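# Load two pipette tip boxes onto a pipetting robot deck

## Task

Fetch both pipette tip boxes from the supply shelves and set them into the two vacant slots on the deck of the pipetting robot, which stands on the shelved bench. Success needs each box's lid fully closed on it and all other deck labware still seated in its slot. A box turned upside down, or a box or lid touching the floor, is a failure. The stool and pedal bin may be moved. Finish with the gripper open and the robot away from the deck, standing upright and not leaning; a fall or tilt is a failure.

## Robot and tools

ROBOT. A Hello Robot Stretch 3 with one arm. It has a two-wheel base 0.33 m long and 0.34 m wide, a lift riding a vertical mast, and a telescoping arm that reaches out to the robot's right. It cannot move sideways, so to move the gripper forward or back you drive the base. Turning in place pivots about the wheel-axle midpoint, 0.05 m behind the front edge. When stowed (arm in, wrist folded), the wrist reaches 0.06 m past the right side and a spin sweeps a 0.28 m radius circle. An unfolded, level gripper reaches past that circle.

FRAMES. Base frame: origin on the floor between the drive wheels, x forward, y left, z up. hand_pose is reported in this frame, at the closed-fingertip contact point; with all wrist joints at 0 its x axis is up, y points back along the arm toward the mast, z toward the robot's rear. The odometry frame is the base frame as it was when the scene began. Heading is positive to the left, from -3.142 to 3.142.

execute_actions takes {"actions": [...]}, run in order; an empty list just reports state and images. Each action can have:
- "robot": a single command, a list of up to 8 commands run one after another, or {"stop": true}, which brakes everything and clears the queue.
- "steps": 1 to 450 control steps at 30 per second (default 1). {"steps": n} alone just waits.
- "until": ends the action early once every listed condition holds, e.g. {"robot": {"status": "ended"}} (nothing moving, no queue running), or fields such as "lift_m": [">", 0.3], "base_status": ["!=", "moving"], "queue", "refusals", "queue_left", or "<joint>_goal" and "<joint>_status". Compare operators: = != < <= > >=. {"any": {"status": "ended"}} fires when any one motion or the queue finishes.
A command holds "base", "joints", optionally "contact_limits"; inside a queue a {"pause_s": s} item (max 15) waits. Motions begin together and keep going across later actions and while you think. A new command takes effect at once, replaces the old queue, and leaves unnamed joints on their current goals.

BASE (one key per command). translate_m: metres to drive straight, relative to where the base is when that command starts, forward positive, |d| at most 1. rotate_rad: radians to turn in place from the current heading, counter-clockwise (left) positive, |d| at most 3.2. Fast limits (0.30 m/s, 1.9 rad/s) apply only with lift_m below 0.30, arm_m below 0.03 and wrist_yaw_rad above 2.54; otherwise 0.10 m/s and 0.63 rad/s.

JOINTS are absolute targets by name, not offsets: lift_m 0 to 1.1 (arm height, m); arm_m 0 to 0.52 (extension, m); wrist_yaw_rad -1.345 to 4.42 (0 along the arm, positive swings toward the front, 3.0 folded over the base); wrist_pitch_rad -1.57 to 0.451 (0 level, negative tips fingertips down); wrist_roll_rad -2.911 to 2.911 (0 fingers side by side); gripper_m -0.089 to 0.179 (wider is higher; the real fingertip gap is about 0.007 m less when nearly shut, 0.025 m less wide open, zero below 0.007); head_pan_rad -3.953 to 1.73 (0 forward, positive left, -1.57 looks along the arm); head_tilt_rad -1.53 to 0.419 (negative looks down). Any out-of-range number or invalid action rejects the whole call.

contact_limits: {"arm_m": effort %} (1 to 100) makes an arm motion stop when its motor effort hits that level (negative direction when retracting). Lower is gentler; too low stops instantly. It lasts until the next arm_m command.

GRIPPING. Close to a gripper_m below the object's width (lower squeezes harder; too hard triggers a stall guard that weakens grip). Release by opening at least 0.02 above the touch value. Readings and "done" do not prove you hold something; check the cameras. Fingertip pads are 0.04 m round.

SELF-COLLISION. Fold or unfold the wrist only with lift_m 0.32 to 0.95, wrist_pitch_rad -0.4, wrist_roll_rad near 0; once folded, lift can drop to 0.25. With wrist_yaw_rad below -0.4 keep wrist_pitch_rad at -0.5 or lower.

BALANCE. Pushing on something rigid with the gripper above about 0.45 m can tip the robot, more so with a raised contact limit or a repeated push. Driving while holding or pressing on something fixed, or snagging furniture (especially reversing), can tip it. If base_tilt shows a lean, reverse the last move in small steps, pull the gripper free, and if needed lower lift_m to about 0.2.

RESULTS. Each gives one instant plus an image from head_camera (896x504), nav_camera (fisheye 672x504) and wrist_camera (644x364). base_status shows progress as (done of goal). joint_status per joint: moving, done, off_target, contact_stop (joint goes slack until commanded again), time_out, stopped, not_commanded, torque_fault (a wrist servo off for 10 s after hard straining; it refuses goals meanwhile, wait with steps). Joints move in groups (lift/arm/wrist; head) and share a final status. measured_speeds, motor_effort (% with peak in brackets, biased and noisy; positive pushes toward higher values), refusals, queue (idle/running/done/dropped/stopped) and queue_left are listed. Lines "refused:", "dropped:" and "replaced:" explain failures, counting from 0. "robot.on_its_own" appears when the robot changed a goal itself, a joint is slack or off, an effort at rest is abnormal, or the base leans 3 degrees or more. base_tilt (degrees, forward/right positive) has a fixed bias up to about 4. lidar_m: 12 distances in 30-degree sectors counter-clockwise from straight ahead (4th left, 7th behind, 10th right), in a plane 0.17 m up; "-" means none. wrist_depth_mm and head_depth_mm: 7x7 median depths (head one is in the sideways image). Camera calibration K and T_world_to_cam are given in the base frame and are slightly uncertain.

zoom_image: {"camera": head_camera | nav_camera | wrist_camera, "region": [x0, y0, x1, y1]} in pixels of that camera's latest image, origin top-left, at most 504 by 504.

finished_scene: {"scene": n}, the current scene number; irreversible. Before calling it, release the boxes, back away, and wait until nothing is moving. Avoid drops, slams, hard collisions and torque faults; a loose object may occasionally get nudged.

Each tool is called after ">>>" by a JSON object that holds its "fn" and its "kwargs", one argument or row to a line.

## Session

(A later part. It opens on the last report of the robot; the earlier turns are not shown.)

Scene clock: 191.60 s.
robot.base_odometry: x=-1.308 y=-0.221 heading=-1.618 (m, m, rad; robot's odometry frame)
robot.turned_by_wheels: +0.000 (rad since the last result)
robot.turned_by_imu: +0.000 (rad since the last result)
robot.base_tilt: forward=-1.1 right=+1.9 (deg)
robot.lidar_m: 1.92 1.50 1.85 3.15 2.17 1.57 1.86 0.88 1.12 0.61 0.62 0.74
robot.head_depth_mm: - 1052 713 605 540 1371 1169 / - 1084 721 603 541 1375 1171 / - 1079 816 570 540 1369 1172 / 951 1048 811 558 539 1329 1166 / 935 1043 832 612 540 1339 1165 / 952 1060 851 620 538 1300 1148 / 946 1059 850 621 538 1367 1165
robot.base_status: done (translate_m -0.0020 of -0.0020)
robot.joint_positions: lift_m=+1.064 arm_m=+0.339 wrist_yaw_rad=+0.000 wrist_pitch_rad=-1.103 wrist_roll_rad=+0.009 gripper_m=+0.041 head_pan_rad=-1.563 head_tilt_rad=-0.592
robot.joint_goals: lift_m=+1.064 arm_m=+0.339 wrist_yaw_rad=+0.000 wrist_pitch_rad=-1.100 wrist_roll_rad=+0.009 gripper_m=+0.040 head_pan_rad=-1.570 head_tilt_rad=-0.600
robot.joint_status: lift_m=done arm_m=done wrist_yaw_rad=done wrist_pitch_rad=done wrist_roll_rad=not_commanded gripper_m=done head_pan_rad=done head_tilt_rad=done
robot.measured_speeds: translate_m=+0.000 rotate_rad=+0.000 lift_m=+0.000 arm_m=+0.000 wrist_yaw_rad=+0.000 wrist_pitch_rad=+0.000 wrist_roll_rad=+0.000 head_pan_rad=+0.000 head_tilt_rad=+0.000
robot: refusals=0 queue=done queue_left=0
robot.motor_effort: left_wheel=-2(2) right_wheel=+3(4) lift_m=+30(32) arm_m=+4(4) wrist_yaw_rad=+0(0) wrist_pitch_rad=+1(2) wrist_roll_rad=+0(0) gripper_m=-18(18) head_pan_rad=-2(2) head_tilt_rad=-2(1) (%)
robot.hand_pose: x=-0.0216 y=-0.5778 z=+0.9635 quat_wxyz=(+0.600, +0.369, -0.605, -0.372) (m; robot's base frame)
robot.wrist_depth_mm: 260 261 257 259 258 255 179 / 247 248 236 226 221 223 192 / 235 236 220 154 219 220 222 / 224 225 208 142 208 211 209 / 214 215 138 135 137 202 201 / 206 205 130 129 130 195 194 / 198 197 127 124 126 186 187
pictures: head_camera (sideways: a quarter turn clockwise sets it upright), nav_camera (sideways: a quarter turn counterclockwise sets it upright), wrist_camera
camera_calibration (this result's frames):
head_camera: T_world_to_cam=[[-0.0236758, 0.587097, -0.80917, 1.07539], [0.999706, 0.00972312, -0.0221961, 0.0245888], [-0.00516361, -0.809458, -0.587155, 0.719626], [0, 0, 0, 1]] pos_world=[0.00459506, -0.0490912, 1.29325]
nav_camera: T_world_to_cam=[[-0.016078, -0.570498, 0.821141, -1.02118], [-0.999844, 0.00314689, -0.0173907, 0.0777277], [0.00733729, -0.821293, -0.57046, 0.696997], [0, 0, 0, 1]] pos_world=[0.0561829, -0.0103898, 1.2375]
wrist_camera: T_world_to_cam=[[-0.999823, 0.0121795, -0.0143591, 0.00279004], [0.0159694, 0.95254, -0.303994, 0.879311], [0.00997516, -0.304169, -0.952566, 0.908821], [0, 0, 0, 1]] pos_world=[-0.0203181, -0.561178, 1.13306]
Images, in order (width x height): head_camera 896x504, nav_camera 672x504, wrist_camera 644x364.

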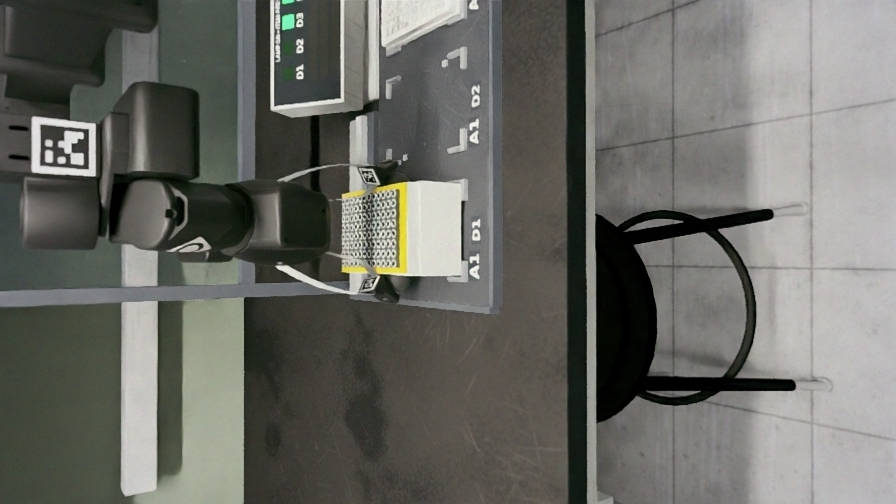

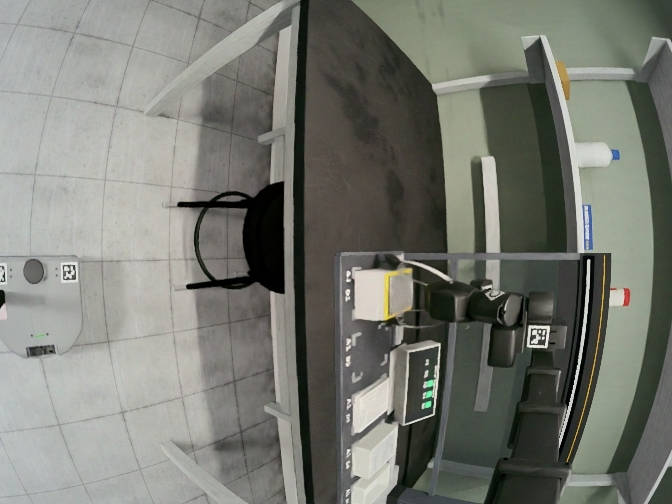

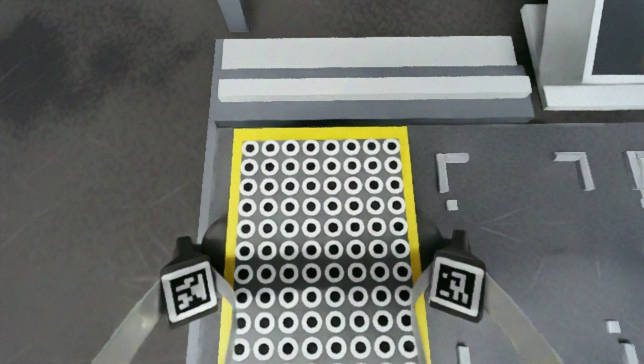

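>>> {"fn": "execute_actions", "kwargs": {
  "actions": [
    {"robot":[{"joints":{"lift_m":1.072}},{"joints":{"arm_m":0.3415}},{"joints":{"lift_m":1.064}}],"steps":450,"until":{"robot":{"status":"ended"}}},
    {"steps":5}
  ]
}}

>>> {"fn": "zoom_image", "kwargs": {
  "camera": "head_camera",
  "region": [380, 140, 520, 320]
}}

Scene clock: 207.43 s.
robot.base_odometry: x=-1.308 y=-0.221 heading=-1.618 (m, m, rad; robot's odometry frame)
robot.turned_by_wheels: +0.000 (rad since the last result)
robot.turned_by_imu: +0.001 (rad since the last result)
robot.base_tilt: forward=-0.9 right=+1.9 (deg)
robot.lidar_m: 1.91 1.49 1.85 3.16 2.17 1.57 1.87 0.89 1.12 0.61 0.62 0.74
robot.head_depth_mm: - 1052 711 605 540 1380 1168 / - 1083 720 605 541 1377 1177 / - 1080 816 572 540 1365 1173 / 947 1044 811 561 540 1335 1168 / 939 1045 833 623 540 1336 1167 / 954 1064 851 622 537 1305 1157 / 952 1061 850 622 538 1363 1166
robot.base_status: done (translate_m -0.0020 of -0.0020)
robot.joint_positions: lift_m=+1.064 arm_m=+0.341 wrist_yaw_rad=+0.000 wrist_pitch_rad=-1.106 wrist_roll_rad=+0.009 gripper_m=+0.041 head_pan_rad=-1.563 head_tilt_rad=-0.592
robot.joint_goals: lift_m=+1.064 arm_m=+0.342 wrist_yaw_rad=+0.000 wrist_pitch_rad=-1.100 wrist_roll_rad=+0.009 gripper_m=+0.040 head_pan_rad=-1.570 head_tilt_rad=-0.600
robot.joint_status: lift_m=done arm_m=done wrist_yaw_rad=done wrist_pitch_rad=done wrist_roll_rad=not_commanded gripper_m=done head_pan_rad=done head_tilt_rad=done
robot.measured_speeds: translate_m=+0.000 rotate_rad=+0.000 lift_m=+0.000 arm_m=+0.000 wrist_yaw_rad=+0.000 wrist_pitch_rad=+0.000 wrist_roll_rad=+0.000 head_pan_rad=+0.000 head_tilt_rad=+0.000
robot: refusals=0 queue=done queue_left=0
robot.motor_effort: left_wheel=-2(2) right_wheel=+3(3) lift_m=+32(48) arm_m=+4(5) wrist_yaw_rad=+0(0) wrist_pitch_rad=+2(2) wrist_roll_rad=+0(0) gripper_m=-19(18) head_pan_rad=-2(2) head_tilt_rad=-2(3) (%)
robot.hand_pose: x=-0.0216 y=-0.5794 z=+0.9631 quat_wxyz=(+0.599, +0.370, -0.604, -0.373) (m; robot's base frame)
robot.wrist_depth_mm: 259 258 254 259 258 255 178 / 245 245 235 225 225 221 191 / 234 234 219 152 218 219 221 / 224 223 146 141 207 211 210 / 214 215 137 135 137 202 202 / 205 205 130 130 130 194 194 / 198 197 128 125 126 186 186
pictures: head_camera (sideways: a quarter turn clockwise sets it upright), nav_camera (sideways: a quarter turn counterclockwise sets it upright), wrist_camera
camera_calibration (this result's frames):
head_camera: T_world_to_cam=[[-0.0236759, 0.587097, -0.80917, 1.07539], [0.999706, 0.00972324, -0.0221961, 0.0245888], [-0.00516351, -0.809458, -0.587155, 0.719626], [0, 0, 0, 1]] pos_world=[0.00459506, -0.0490912, 1.29325]
nav_camera: T_world_to_cam=[[-0.0160779, -0.570498, 0.821141, -1.02118], [-0.999844, 0.00314677, -0.0173907, 0.0777277], [0.00733739, -0.821293, -0.57046, 0.696997], [0, 0, 0, 1]] pos_world=[0.0561829, -0.0103898, 1.2375]
wrist_camera: T_world_to_cam=[[-0.999823, 0.0122151, -0.0143176, 0.00278639], [0.0159569, 0.953564, -0.300766, 0.878244], [0.00997886, -0.300942, -0.95359, 0.910818], [0, 0, 0, 1]] pos_world=[-0.0203171, -0.563393, 1.13273]
Images, in order (width x height): head_camera 896x504, nav_camera 672x504, wrist_camera 644x364.

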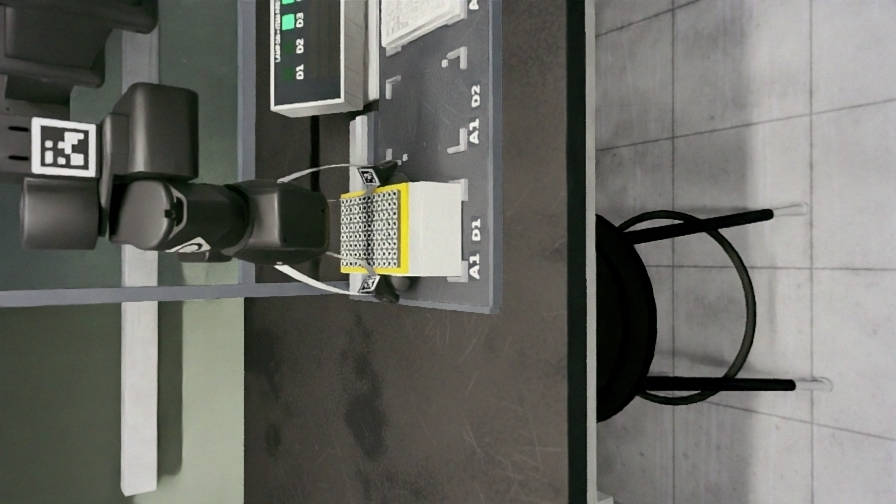

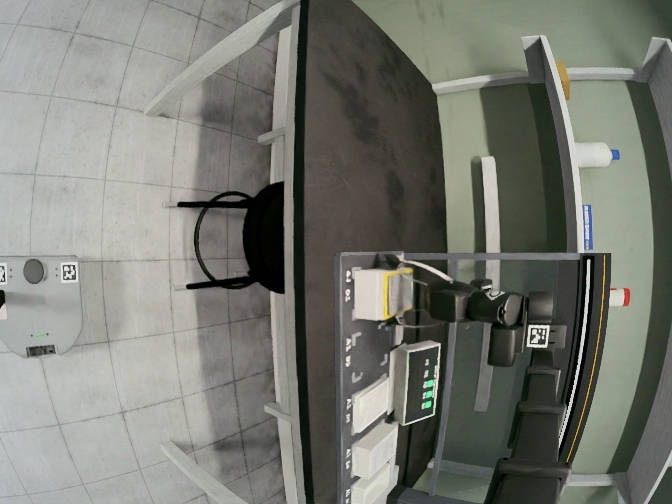

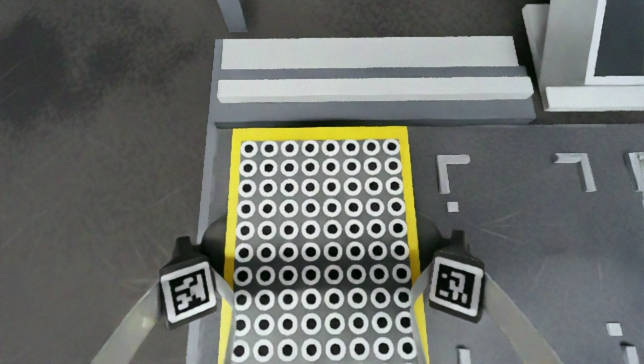

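Region (380, 140, 520, 320) of head_camera's 896x504 image, scaled by 2.800, with more detail than that image has.

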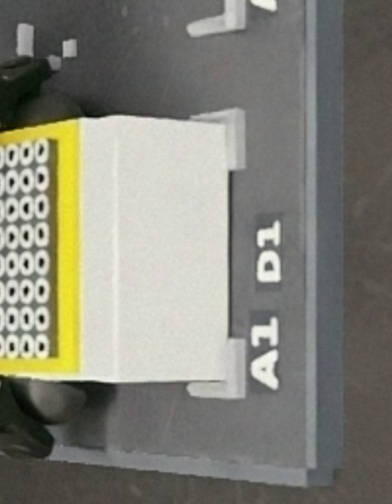

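Now it is level and inside the guides, just slightly above the deck. Lower a bit more.

>>> {"fn": "execute_actions", "kwargs": {
  "actions": [
    {"robot":[{"joints":{"lift_m":1.061}}],"steps":450,"until":{"robot":{"status":"ended"}}},
    {"steps":5}
  ]
}}

Scene clock: 210.90 s.
robot.base_odometry: x=-1.308 y=-0.221 heading=-1.618 (m, m, rad; robot's odometry frame)
robot.turned_by_wheels: +0.000 (rad since the last result)
robot.turned_by_imu: +0.000 (rad since the last result)
robot.base_tilt: forward=-1.0 right=+1.9 (deg)
robot.lidar_m: 1.91 1.50 1.85 3.15 2.18 1.57 1.86 0.88 1.12 0.61 0.62 0.74
robot.head_depth_mm: - 1047 711 605 540 1377 1165 / - 1086 721 604 540 1366 1164 / - 1084 813 568 539 1374 1167 / 950 1049 810 559 539 1334 1170 / 938 1047 833 622 539 1334 1163 / 951 1059 852 620 538 1301 1152 / 953 1067 852 621 538 1373 1163
robot.base_status: done (translate_m -0.0020 of -0.0020)
robot.joint_positions: lift_m=+1.061 arm_m=+0.341 wrist_yaw_rad=+0.000 wrist_pitch_rad=-1.106 wrist_roll_rad=+0.009 gripper_m=+0.041 head_pan_rad=-1.563 head_tilt_rad=-0.592
robot.joint_goals: lift_m=+1.061 arm_m=+0.342 wrist_yaw_rad=+0.000 wrist_pitch_rad=-1.100 wrist_roll_rad=+0.009 gripper_m=+0.040 head_pan_rad=-1.570 head_tilt_rad=-0.600
robot.joint_status: lift_m=done arm_m=done wrist_yaw_rad=done wrist_pitch_rad=done wrist_roll_rad=not_commanded gripper_m=done head_pan_rad=done head_tilt_rad=done
robot.measured_speeds: translate_m=+0.000 rotate_rad=+0.000 lift_m=+0.000 arm_m=+0.000 wrist_yaw_rad=+0.000 wrist_pitch_rad=+0.000 wrist_roll_rad=+0.000 head_pan_rad=+0.000 head_tilt_rad=+0.000
robot: refusals=0 queue=done queue_left=0
robot.motor_effort: left_wheel=-2(2) right_wheel=+4(3) lift_m=+32(32) arm_m=+4(4) wrist_yaw_rad=+0(0) wrist_pitch_rad=+2(2) wrist_roll_rad=+0(0) gripper_m=-18(19) head_pan_rad=-1(1) head_tilt_rad=-2(3) (%)
robot.hand_pose: x=-0.0216 y=-0.5794 z=+0.9601 quat_wxyz=(+0.599, +0.370, -0.604, -0.373) (m; robot's base frame)
robot.wrist_depth_mm: 255 255 253 254 254 251 176 / 244 243 224 216 217 217 192 / 232 231 216 153 216 216 217 / 221 220 145 141 205 207 208 / 211 211 137 135 136 199 198 / 202 203 130 130 130 191 191 / 195 194 128 124 126 184 182
pictures: head_camera (sideways: a quarter turn clockwise sets it upright), nav_camera (sideways: a quarter turn counterclockwise sets it upright), wrist_camera
camera_calibration (this result's frames):
head_camera: T_world_to_cam=[[-0.0236759, 0.587097, -0.80917, 1.07539], [0.999706, 0.00972336, -0.0221961, 0.0245888], [-0.00516342, -0.809458, -0.587155, 0.719626], [0, 0, 0, 1]] pos_world=[0.00459507, -0.0490912, 1.29325]
nav_camera: T_world_to_cam=[[-0.0160779, -0.570498, 0.821141, -1.02118], [-0.999844, 0.00314665, -0.0173907, 0.0777277], [0.00733749, -0.821293, -0.57046, 0.696997], [0, 0, 0, 1]] pos_world=[0.0561829, -0.0103898, 1.2375]
wrist_camera: T_world_to_cam=[[-0.999823, 0.0122152, -0.0143178, 0.00274392], [0.015957, 0.953568, -0.300754, 0.877332], [0.00997928, -0.300929, -0.953594, 0.907979], [0, 0, 0, 1]] pos_world=[-0.0203171, -0.563392, 1.12974]
Images, in order (width x height): head_camera 896x504, nav_camera 672x504, wrist_camera 644x364.

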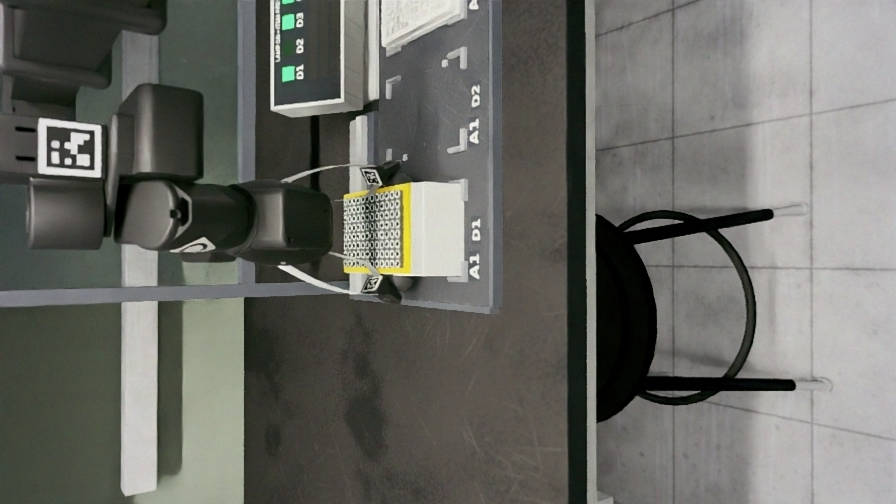

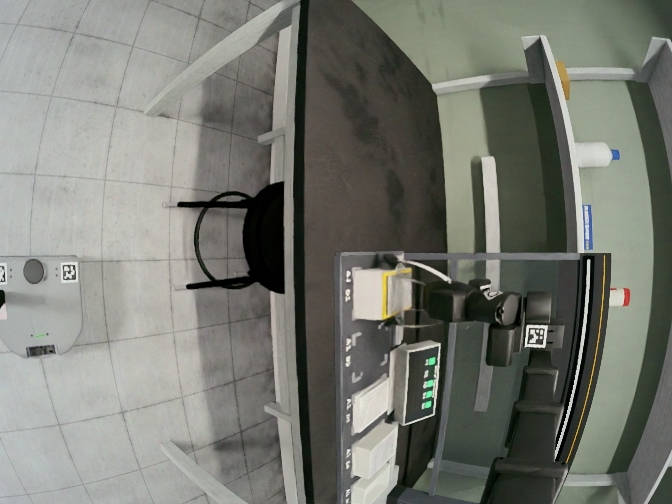

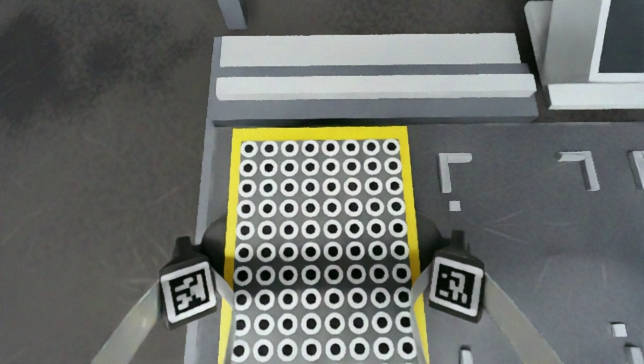

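>>> {"fn": "execute_actions", "kwargs": {
  "actions": [
    {"robot":[{"joints":{"gripper_m":0.135}},{"joints":{"lift_m":1.1}},{"joints":{"arm_m":0.0}},{"base":{"rotate_rad":-0.8245}},{"base":{"translate_m":-1.0},"joints":{"lift_m":0.66,"wrist_pitch_rad":-0.6,"gripper_m":0.165,"head_tilt_rad":-0.8}},{"base":{"translate_m":-0.417}},{"base":{"rotate_rad":-0.7305}},{"joints":{"arm_m":0.12}}],"steps":450,"until":{"robot":{"status":"ended"}}},
    {"steps":450,"until":{"robot":{"status":"ended"}}}
  ]
}}

Scene clock: 254.47 s.
robot.base_odometry: x=-0.224 y=+0.692 heading=+3.111 (m, m, rad; robot's odometry frame)
robot.turned_by_wheels: -1.555 (rad since the last result)
robot.turned_by_imu: -1.564 (rad since the last result)
robot.base_tilt: forward=-1.1 right=+1.9 (deg)
robot.lidar_m: 1.48 2.17 2.15 2.26 2.36 2.18 2.11 0.75 0.83 0.66 0.44 1.29
robot.head_depth_mm: 481 588 475 999 840 1183 1125 / 670 538 476 997 881 - 1099 / 707 612 477 994 - 1146 1100 / 707 612 475 930 856 1171 1095 / 705 549 476 967 842 1163 1095 / 699 544 474 889 806 1078 1094 / 600 564 473 578 687 1235 1096
robot.base_status: done (rotate_rad -0.7303 of -0.7305)
robot.joint_positions: lift_m=+0.660 arm_m=+0.120 wrist_yaw_rad=+0.000 wrist_pitch_rad=-0.619 wrist_roll_rad=+0.009 gripper_m=+0.165 head_pan_rad=-1.563 head_tilt_rad=-0.790
robot.joint_goals: lift_m=+0.660 arm_m=+0.120 wrist_yaw_rad=+0.000 wrist_pitch_rad=-0.600 wrist_roll_rad=+0.009 gripper_m=+0.165 head_pan_rad=-1.570 head_tilt_rad=-0.800
robot.joint_status: lift_m=done arm_m=done wrist_yaw_rad=done wrist_pitch_rad=done wrist_roll_rad=not_commanded gripper_m=done head_pan_rad=done head_tilt_rad=done
robot.measured_speeds: translate_m=+0.000 rotate_rad=+0.000 lift_m=+0.000 arm_m=+0.000 wrist_yaw_rad=+0.000 wrist_pitch_rad=+0.000 wrist_roll_rad=+0.000 head_pan_rad=+0.000 head_tilt_rad=+0.000
robot: refusals=0 queue=done queue_left=0
robot.motor_effort: left_wheel=+5(9) right_wheel=-4(10) lift_m=+30(48) arm_m=+4(6) wrist_yaw_rad=+0(0) wrist_pitch_rad=+6(6) wrist_roll_rad=+0(0) gripper_m=+0(91) head_pan_rad=-2(2) head_tilt_rad=-4(15) (%)
robot.hand_pose: x=-0.0216 y=-0.4593 z=+0.6306 quat_wxyz=(+0.671, +0.215, -0.676, -0.217) (m; robot's base frame)
robot.wrist_depth_mm: 282 403 450 453 451 456 467 / 281 407 473 445 464 461 455 / 278 373 374 293 381 383 378 / 280 330 320 313 325 325 323 / 272 294 287 285 285 291 282 / 251 252 252 251 250 247 249 / 223 224 226 225 225 224 221
pictures: head_camera (sideways: a quarter turn clockwise sets it upright), nav_camera (sideways: a quarter turn counterclockwise sets it upright), wrist_camera
camera_calibration (this result's frames):
head_camera: T_world_to_cam=[[-0.0247852, 0.734347, -0.678322, 0.904856], [0.999674, 0.0140119, -0.0213578, 0.023492], [-0.00617942, -0.67863, -0.734455, 0.91123], [0, 0, 0, 1]] pos_world=[0.00457358, -0.04642, 1.28354]
nav_camera: T_world_to_cam=[[-0.0149478, -0.720422, 0.693375, -0.854658], [-0.999868, 0.00636971, -0.0149371, 0.0745294], [0.00634441, -0.693506, -0.720422, 0.892072], [0, 0, 0, 1]] pos_world=[0.0560846, 0.00246823, 1.23638]
wrist_camera: T_world_to_cam=[[-0.999828, 0.00372064, -0.0181865, -0.00485929], [0.0155587, 0.702337, -0.711674, 0.807362], [0.0101252, -0.711835, -0.702274, 0.28275], [0, 0, 0, 1]] pos_world=[-0.0202829, -0.365751, 0.773058]
Images, in order (width x height): head_camera 896x504, nav_camera 672x504, wrist_camera 644x364.

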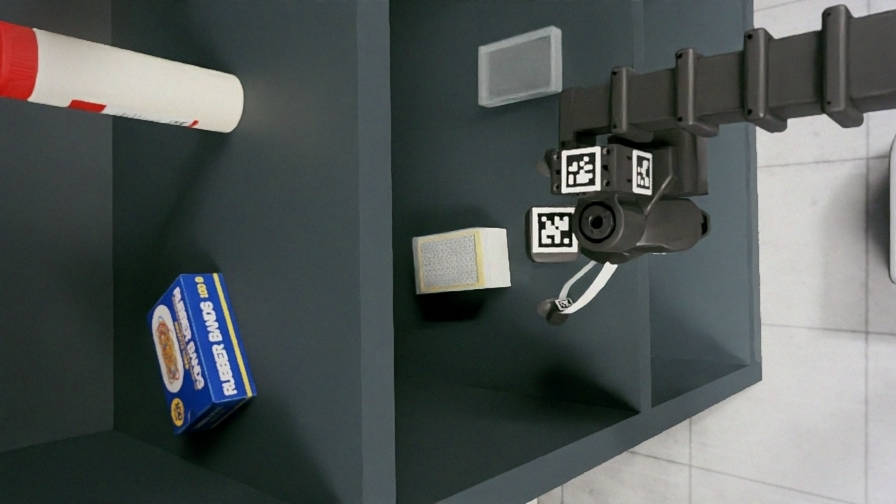

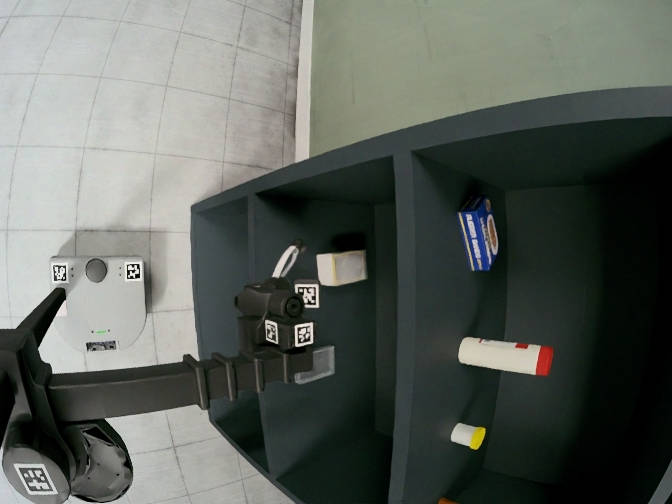

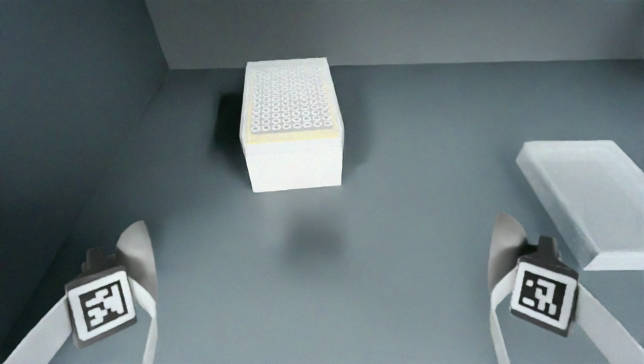

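>>> {"fn": "execute_actions", "kwargs": {
  "actions": [
    {"robot":[{"base":{"translate_m":0.0185},"joints":{"arm_m":0.323,"wrist_yaw_rad":0.09,"wrist_pitch_rad":-0.592,"lift_m":0.645}},{"joints":{"lift_m":0.632}}],"steps":450,"until":{"robot":{"status":"ended"}}}
  ]
}}

Scene clock: 267.53 s.
robot.base_odometry: x=-0.242 y=+0.692 heading=+3.111 (m, m, rad; robot's odometry frame)
robot.turned_by_wheels: +0.000 (rad since the last result)
robot.turned_by_imu: +0.001 (rad since the last result)
robot.base_tilt: forward=-0.8 right=+1.8 (deg)
robot.lidar_m: 1.47 1.87 2.14 2.27 2.36 2.19 2.13 0.77 0.84 0.75 0.43 1.29
robot.head_depth_mm: 446 546 476 994 840 1181 1118 / 696 550 475 1021 861 - 1100 / 707 613 476 - 840 1178 1104 / 704 589 475 943 844 1165 1094 / 704 544 474 970 841 1157 1099 / 691 557 474 805 797 1069 1096 / 540 537 467 544 1337 1244 1094
robot.base_status: done (translate_m +0.0185 of +0.0185)
robot.joint_positions: lift_m=+0.632 arm_m=+0.323 wrist_yaw_rad=+0.089 wrist_pitch_rad=-0.611 wrist_roll_rad=+0.009 gripper_m=+0.165 head_pan_rad=-1.563 head_tilt_rad=-0.790
robot.joint_goals: lift_m=+0.632 arm_m=+0.323 wrist_yaw_rad=+0.090 wrist_pitch_rad=-0.592 wrist_roll_rad=+0.009 gripper_m=+0.165 head_pan_rad=-1.570 head_tilt_rad=-0.800
robot.joint_status: lift_m=done arm_m=done wrist_yaw_rad=done wrist_pitch_rad=done wrist_roll_rad=not_commanded gripper_m=done head_pan_rad=done head_tilt_rad=done
robot.measured_speeds: translate_m=+0.000 rotate_rad=+0.000 lift_m=+0.000 arm_m=+0.000 wrist_yaw_rad=+0.000 wrist_pitch_rad=+0.000 wrist_roll_rad=+0.000 head_pan_rad=+0.000 head_tilt_rad=+0.000
robot: refusals=0 queue=done queue_left=0
robot.motor_effort: left_wheel=+4(10) right_wheel=-4(6) lift_m=+30(29) arm_m=+4(3) wrist_yaw_rad=+1(2) wrist_pitch_rad=+7(8) wrist_roll_rad=+0(0) gripper_m=+0(0) head_pan_rad=-1(3) head_tilt_rad=-4(3) (%)
robot.hand_pose: x=-0.0041 y=-0.6629 z=+0.6042 quat_wxyz=(+0.680, +0.242, -0.667, -0.184) (m; robot's base frame)
robot.wrist_depth_mm: 228 266 264 261 255 252 247 / 229 294 296 290 288 281 275 / 231 320 328 323 322 317 310 / 233 288 293 292 290 289 289 / 234 260 246 175 245 258 249 / 224 225 219 156 213 220 221 / 197 199 193 138 144 198 196
pictures: head_camera (sideways: a quarter turn clockwise sets it upright), nav_camera (sideways: a quarter turn counterclockwise sets it upright), wrist_camera
camera_calibration (this result's frames):
head_camera: T_world_to_cam=[[-0.024773, 0.734359, -0.678309, 0.904839], [0.999674, 0.0139956, -0.0213577, 0.0234918], [-0.00619084, -0.678617, -0.734467, 0.911246], [0, 0, 0, 1]] pos_world=[0.0045728, -0.0464196, 1.28354]
nav_camera: T_world_to_cam=[[-0.0149598, -0.720434, 0.693362, -0.854641], [-0.999868, 0.00638666, -0.0149368, 0.0745291], [0.00633274, -0.693494, -0.720435, 0.892088], [0, 0, 0, 1]] pos_world=[0.0560846, 0.00246854, 1.23638]
wrist_camera: T_world_to_cam=[[-0.996172, -0.0854958, -0.0182151, -0.0462324], [-0.046544, 0.695151, -0.717355, 0.9297], [0.0739931, -0.713761, -0.69647, 0.114569], [0, 0, 0, 1]] pos_world=[-0.0112608, -0.56846, 0.745877]
Images, in order (width x height): head_camera 896x504, nav_camera 672x504, wrist_camera 644x364.

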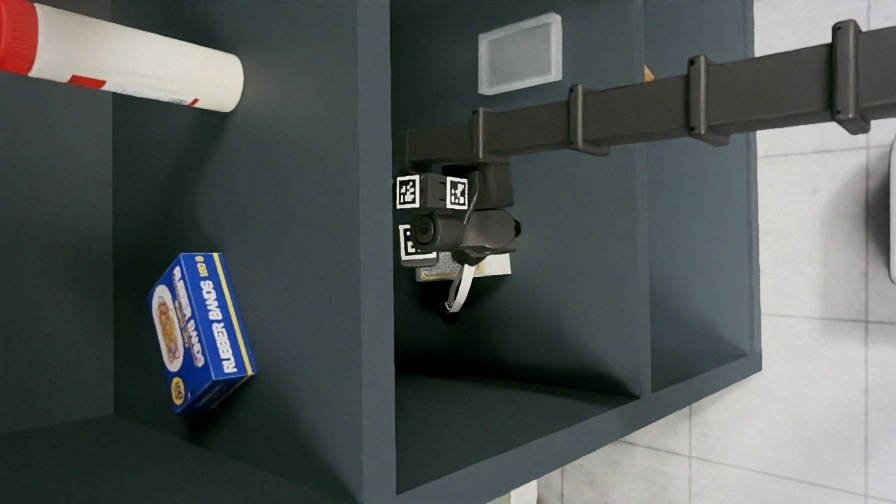

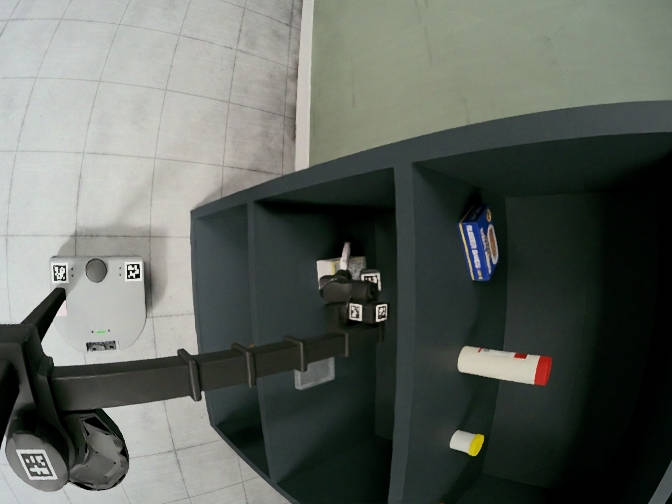

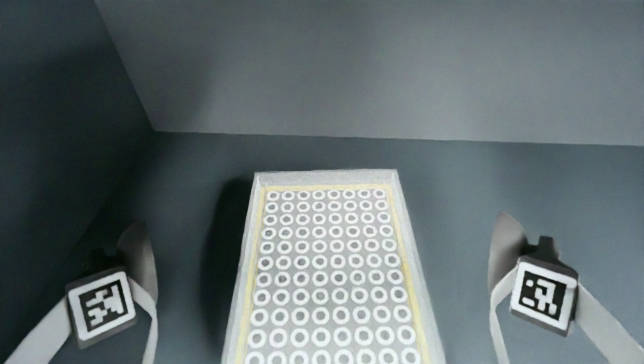

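>>> {"fn": "execute_actions", "kwargs": {
  "actions": [
    {"robot":[{"base":{"translate_m":-0.006},"joints":{"arm_m":0.320,"wrist_yaw_rad":0.105}},{"joints":{"gripper_m":0.052}},{"joints":{"lift_m":0.672}},{"base":{"translate_m":-0.119},"joints":{"arm_m":0.23,"wrist_yaw_rad":0.0}},{"joints":{"lift_m":0.60}}],"steps":450,"until":{"robot":{"status":"ended"}}}
  ]
}}

Scene clock: 292.40 s.
robot.base_odometry: x=-0.117 y=+0.688 heading=+3.111 (m, m, rad; robot's odometry frame)
robot.turned_by_wheels: +0.000 (rad since the last result)
robot.turned_by_imu: +0.001 (rad since the last result)
robot.base_tilt: forward=-1.0 right=+2.0 (deg)
robot.lidar_m: 1.59 2.10 2.25 2.27 2.35 2.06 2.00 0.67 0.75 0.66 0.49 1.29
robot.head_depth_mm: 712 587 476 994 842 1178 1110 / 711 611 476 993 858 - - / 475 565 475 1020 806 1179 1098 / 680 565 476 1014 813 1175 1092 / 704 610 474 934 842 1168 1098 / 703 563 475 993 839 1158 1099 / 704 543 474 900 824 1030 1101
robot.base_status: done (translate_m -0.1190 of -0.1190)
robot.joint_positions: lift_m=+0.600 arm_m=+0.230 wrist_yaw_rad=+0.001 wrist_pitch_rad=-0.611 wrist_roll_rad=+0.009 gripper_m=+0.053 head_pan_rad=-1.563 head_tilt_rad=-0.790
robot.joint_goals: lift_m=+0.600 arm_m=+0.230 wrist_yaw_rad=+0.000 wrist_pitch_rad=-0.592 wrist_roll_rad=+0.009 gripper_m=+0.052 head_pan_rad=-1.570 head_tilt_rad=-0.800
robot.joint_status: lift_m=done arm_m=done wrist_yaw_rad=done wrist_pitch_rad=done wrist_roll_rad=not_commanded gripper_m=done head_pan_rad=done head_tilt_rad=done
robot.measured_speeds: translate_m=+0.000 rotate_rad=+0.000 lift_m=+0.000 arm_m=+0.000 wrist_yaw_rad=+0.000 wrist_pitch_rad=+0.000 wrist_roll_rad=+0.000 head_pan_rad=+0.000 head_tilt_rad=+0.000
robot: refusals=0 queue=done queue_left=0
robot.motor_effort: left_wheel=+4(6) right_wheel=-3(10) lift_m=+31(48) arm_m=-6(7) wrist_yaw_rad=-1(2) wrist_pitch_rad=+6(6) wrist_roll_rad=+0(0) gripper_m=-16(95) head_pan_rad=-1(3) head_tilt_rad=-4(3) (%)
robot.hand_pose: x=-0.0213 y=-0.5713 z=+0.5722 quat_wxyz=(+0.672, +0.212, -0.677, -0.214) (m; robot's base frame)
robot.wrist_depth_mm: 343 343 345 349 353 352 356 / 362 232 357 361 354 351 350 / 190 198 283 293 291 289 287 / 166 172 249 249 246 245 243 / 182 189 216 215 217 214 211 / 192 192 190 189 189 193 187 / 171 169 171 169 169 169 168
pictures: head_camera (sideways: a quarter turn clockwise sets it upright), nav_camera (sideways: a quarter turn counterclockwise sets it upright), wrist_camera
camera_calibration (this result's frames):
head_camera: T_world_to_cam=[[-0.0247731, 0.73436, -0.678308, 0.904838], [0.999674, 0.0139958, -0.0213577, 0.0234918], [-0.00619077, -0.678615, -0.734468, 0.911247], [0, 0, 0, 1]] pos_world=[0.00457281, -0.0464196, 1.28354]
nav_camera: T_world_to_cam=[[-0.0149597, -0.720435, 0.693361, -0.85464], [-0.999868, 0.00638656, -0.0149368, 0.074529], [0.00633281, -0.693493, -0.720436, 0.892089], [0, 0, 0, 1]] pos_world=[0.0560846, 0.00246865, 1.23638]
wrist_camera: T_world_to_cam=[[-0.999832, 0.00200999, -0.0182156, -0.00615951], [0.0144703, 0.696513, -0.717398, 0.8444], [0.0112455, -0.717541, -0.696425, 0.155392], [0, 0, 0, 1]] pos_world=[-0.0201246, -0.476623, 0.713878]
Images, in order (width x height): head_camera 896x504, nav_camera 672x504, wrist_camera 644x364.

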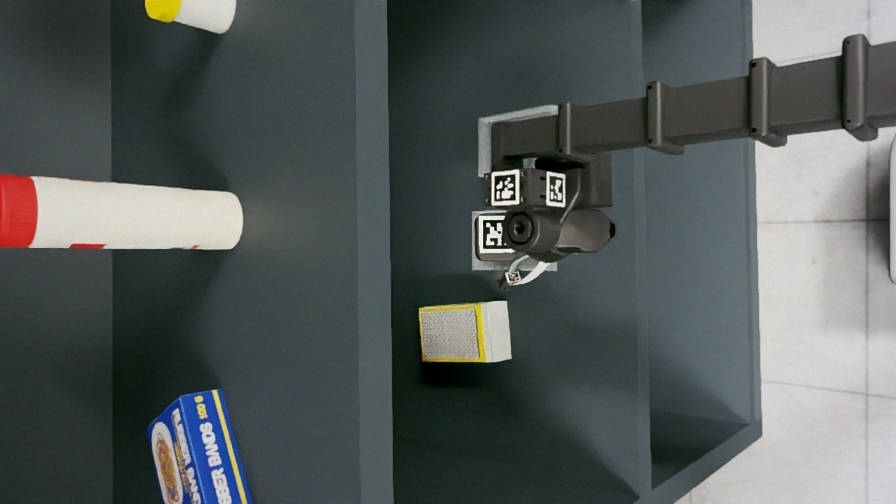

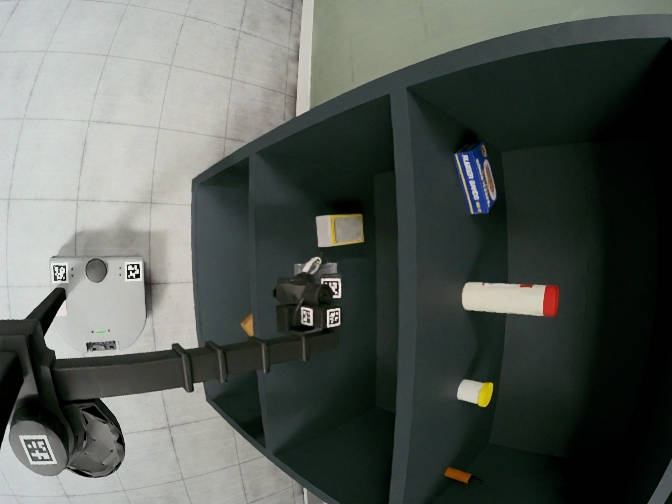

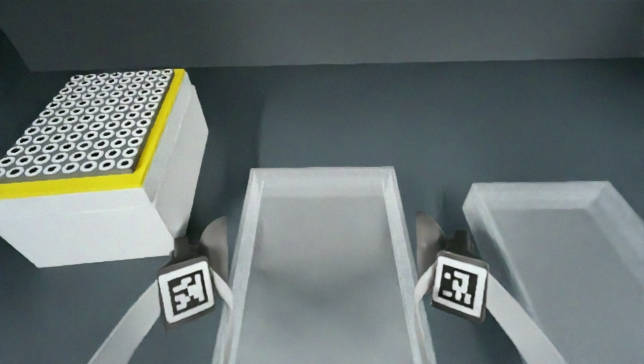

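>>> {"fn": "execute_actions", "kwargs": {
  "actions": [
    {"robot":[{"joints":{"lift_m":0.589}},{"joints":{"gripper_m":0.125}},{"joints":{"lift_m":0.66}},{"joints":{"lift_m":0.671,"arm_m":0.19,"wrist_pitch_rad":-1.1}},{"base":{"translate_m":0.1334},"joints":{"wrist_yaw_rad":0.105,"gripper_m":0.13}},{"joints":{"arm_m":0.32}}],"steps":450,"until":{"robot":{"status":"ended"}}}
  ]
}}

Scene clock: 311.30 s.
robot.base_odometry: x=-0.251 y=+0.693 heading=+3.111 (m, m, rad; robot's odometry frame)
robot.turned_by_wheels: +0.000 (rad since the last result)
robot.turned_by_imu: +0.002 (rad since the last result)
robot.base_tilt: forward=-1.1 right=+2.0 (deg)
robot.lidar_m: 1.46 1.86 2.13 2.27 2.35 2.20 2.14 0.78 0.85 0.67 0.42 1.29
robot.head_depth_mm: 452 546 477 996 841 1195 - / 708 587 476 1022 - - 1097 / 705 611 475 - 843 1174 1093 / 703 566 476 942 839 1165 1097 / 701 546 475 970 838 1148 1096 / 689 564 475 768 761 1175 1102 / 516 510 460 537 1378 1242 1099
robot.base_status: done (translate_m +0.1334 of +0.1334)
robot.joint_positions: lift_m=+0.671 arm_m=+0.320 wrist_yaw_rad=+0.104 wrist_pitch_rad=-1.102 wrist_roll_rad=+0.009 gripper_m=+0.130 head_pan_rad=-1.563 head_tilt_rad=-0.790
robot.joint_goals: lift_m=+0.671 arm_m=+0.320 wrist_yaw_rad=+0.105 wrist_pitch_rad=-1.100 wrist_roll_rad=+0.009 gripper_m=+0.130 head_pan_rad=-1.570 head_tilt_rad=-0.800
robot.joint_status: lift_m=done arm_m=done wrist_yaw_rad=done wrist_pitch_rad=done wrist_roll_rad=not_commanded gripper_m=done head_pan_rad=done head_tilt_rad=done
robot.measured_speeds: translate_m=+0.000 rotate_rad=+0.000 lift_m=+0.000 arm_m=+0.000 wrist_yaw_rad=+0.000 wrist_pitch_rad=+0.000 wrist_roll_rad=+0.000 head_pan_rad=+0.000 head_tilt_rad=+0.000
robot: refusals=0 queue=done queue_left=0
robot.motor_effort: left_wheel=+4(10) right_wheel=-4(6) lift_m=+45(48) arm_m=+4(6) wrist_yaw_rad=+1(1) wrist_pitch_rad=+1(6) wrist_roll_rad=+0(0) gripper_m=+0(87) head_pan_rad=-2(2) head_tilt_rad=-3(4) (%)
robot.hand_pose: x=-0.0119 y=-0.5585 z=+0.5700 quat_wxyz=(+0.618, +0.399, -0.585, -0.341) (m; robot's base frame)
robot.wrist_depth_mm: 223 245 245 168 171 245 244 / 226 232 232 159 161 231 233 / 220 220 221 151 153 221 220 / 212 211 210 160 174 211 211 / 202 203 201 201 201 204 201 / 194 195 194 194 195 - 193 / 187 185 185 185 185 185 185
pictures: head_camera (sideways: a quarter turn clockwise sets it upright), nav_camera (sideways: a quarter turn counterclockwise sets it upright), wrist_camera
camera_calibration (this result's frames):
head_camera: T_world_to_cam=[[-0.024773, 0.734366, -0.678301, 0.904829], [0.999674, 0.0139959, -0.0213576, 0.0234917], [-0.0061909, -0.678609, -0.734474, 0.911255], [0, 0, 0, 1]] pos_world=[0.0045728, -0.0464194, 1.28354]
nav_camera: T_world_to_cam=[[-0.0149597, -0.720441, 0.693355, -0.854632], [-0.999868, 0.00638681, -0.0149367, 0.0745289], [0.00633268, -0.693486, -0.720442, 0.892097], [0, 0, 0, 1]] pos_world=[0.0560846, 0.00246922, 1.23638]
wrist_camera: T_world_to_cam=[[-0.995705, -0.0914651, -0.0143678, -0.0511532], [-0.082756, 0.948788, -0.304882, 0.738392], [0.0415181, -0.302384, -0.952282, 0.541004], [0, 0, 0, 1]] pos_world=[-0.0122887, -0.541665, 0.739576]
Images, in order (width x height): head_camera 896x504, nav_camera 672x504, wrist_camera 644x364.

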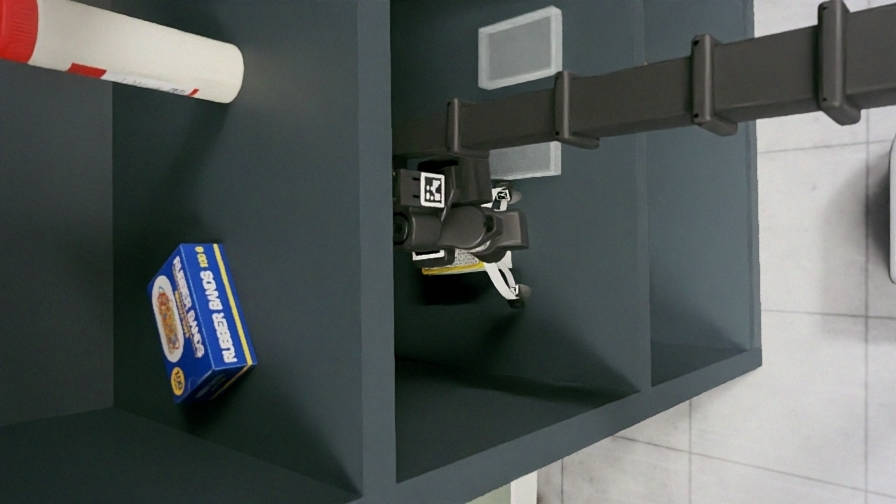

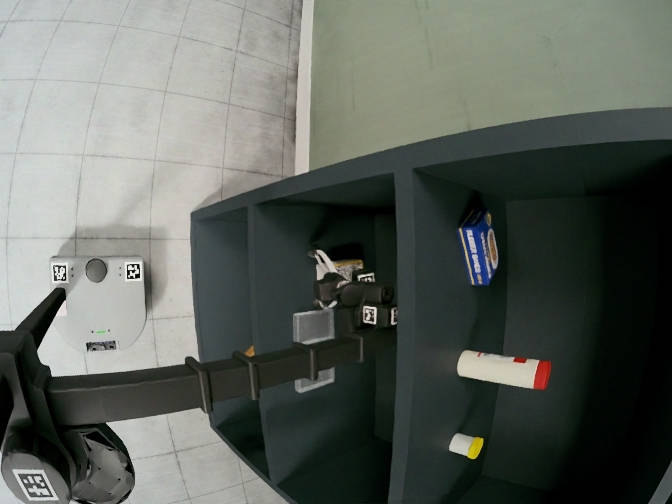

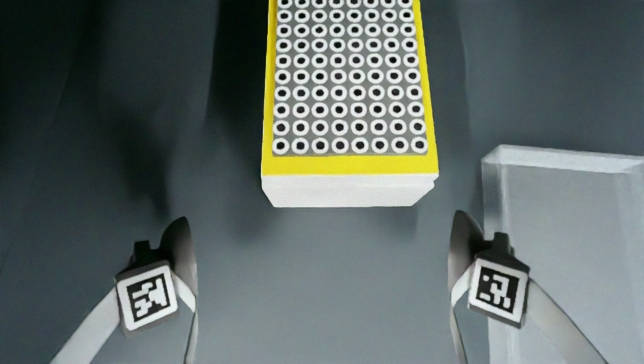

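>>> {"fn": "execute_actions", "kwargs": {
  "actions": [
    {"robot":[{"base":{"translate_m":-0.004},"joints":{"arm_m":0.4195}}],"steps":450,"until":{"robot":{"status":"ended"}}}
  ]
}}

Scene clock: 317.13 s.
robot.base_odometry: x=-0.247 y=+0.692 heading=+3.111 (m, m, rad; robot's odometry frame)
robot.turned_by_wheels: +0.000 (rad since the last result)
robot.turned_by_imu: +0.001 (rad since the last result)
robot.base_tilt: forward=-1.1 right=+1.9 (deg)
robot.lidar_m: 1.46 1.86 2.14 2.26 2.35 2.19 2.13 0.78 0.85 0.67 0.43 1.29
robot.head_depth_mm: 449 546 477 993 841 1179 - / 694 567 476 1008 - - 1099 / 707 613 476 944 840 1176 1099 / 705 563 475 898 841 1163 1095 / 701 545 474 967 839 1144 1099 / 689 564 474 784 778 1173 1094 / 527 523 459 542 1367 1247 1101
robot.base_status: done (translate_m -0.0040 of -0.0040)
robot.joint_positions: lift_m=+0.671 arm_m=+0.419 wrist_yaw_rad=+0.104 wrist_pitch_rad=-1.102 wrist_roll_rad=+0.009 gripper_m=+0.130 head_pan_rad=-1.563 head_tilt_rad=-0.790
robot.joint_goals: lift_m=+0.671 arm_m=+0.419 wrist_yaw_rad=+0.105 wrist_pitch_rad=-1.100 wrist_roll_rad=+0.009 gripper_m=+0.130 head_pan_rad=-1.570 head_tilt_rad=-0.800
robot.joint_status: lift_m=done arm_m=done wrist_yaw_rad=done wrist_pitch_rad=done wrist_roll_rad=not_commanded gripper_m=done head_pan_rad=done head_tilt_rad=done
robot.measured_speeds: translate_m=+0.000 rotate_rad=+0.000 lift_m=+0.000 arm_m=+0.000 wrist_yaw_rad=+0.000 wrist_pitch_rad=+0.000 wrist_roll_rad=+0.000 head_pan_rad=+0.000 head_tilt_rad=+0.000
robot: refusals=0 queue=done queue_left=0
robot.motor_effort: left_wheel=+4(6) right_wheel=-4(11) lift_m=+45(45) arm_m=+5(6) wrist_yaw_rad=+1(1) wrist_pitch_rad=+1(1) wrist_roll_rad=+0(0) gripper_m=+0(0) head_pan_rad=-2(2) head_tilt_rad=-4(3) (%)
robot.hand_pose: x=-0.0119 y=-0.6579 z=+0.5700 quat_wxyz=(+0.618, +0.399, -0.585, -0.341) (m; robot's base frame)
robot.wrist_depth_mm: 228 244 245 243 243 242 240 / 228 232 232 232 232 232 232 / 218 221 222 155 221 220 221 / 211 212 149 144 207 210 211 / 202 203 141 138 198 204 202 / 193 195 134 132 134 - 193 / 187 184 128 126 130 185 185
pictures: head_camera (sideways: a quarter turn clockwise sets it upright), nav_camera (sideways: a quarter turn counterclockwise sets it upright), wrist_camera
camera_calibration (this result's frames):
head_camera: T_world_to_cam=[[-0.0247732, 0.734367, -0.6783, 0.904828], [0.999674, 0.0139961, -0.0213576, 0.0234917], [-0.00619075, -0.678608, -0.734475, 0.911256], [0, 0, 0, 1]] pos_world=[0.00457281, -0.0464194, 1.28354]
nav_camera: T_world_to_cam=[[-0.0149595, -0.720442, 0.693354, -0.85463], [-0.999868, 0.0063866, -0.0149367, 0.0745288], [0.00633284, -0.693485, -0.720443, 0.892098], [0, 0, 0, 1]] pos_world=[0.0560846, 0.00246932, 1.23638]
wrist_camera: T_world_to_cam=[[-0.995705, -0.0914617, -0.014365, -0.0602541], [-0.082763, 0.948857, -0.304666, 0.832658], [0.0414956, -0.302168, -0.952351, 0.511094], [0, 0, 0, 1]] pos_world=[-0.0122903, -0.641147, 0.739558]
Images, in order (width x height): head_camera 896x504, nav_camera 672x504, wrist_camera 644x364.

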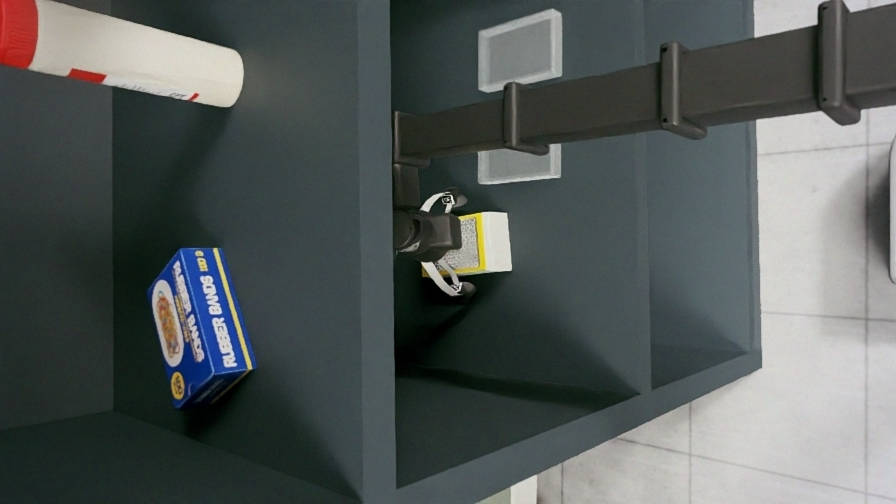

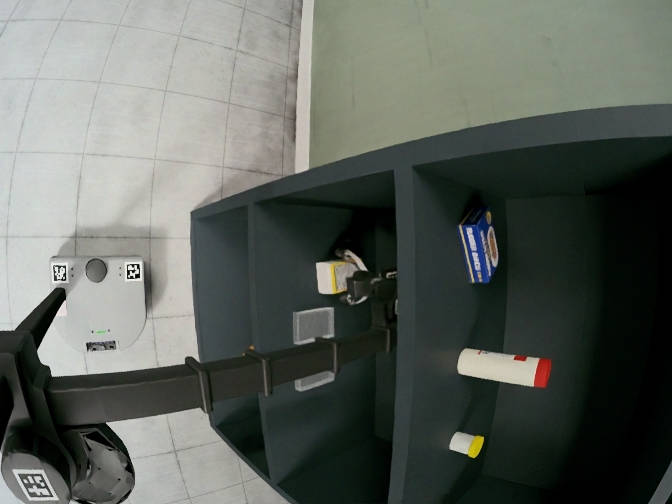

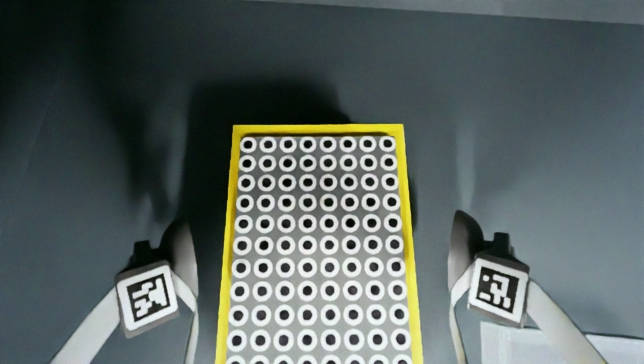

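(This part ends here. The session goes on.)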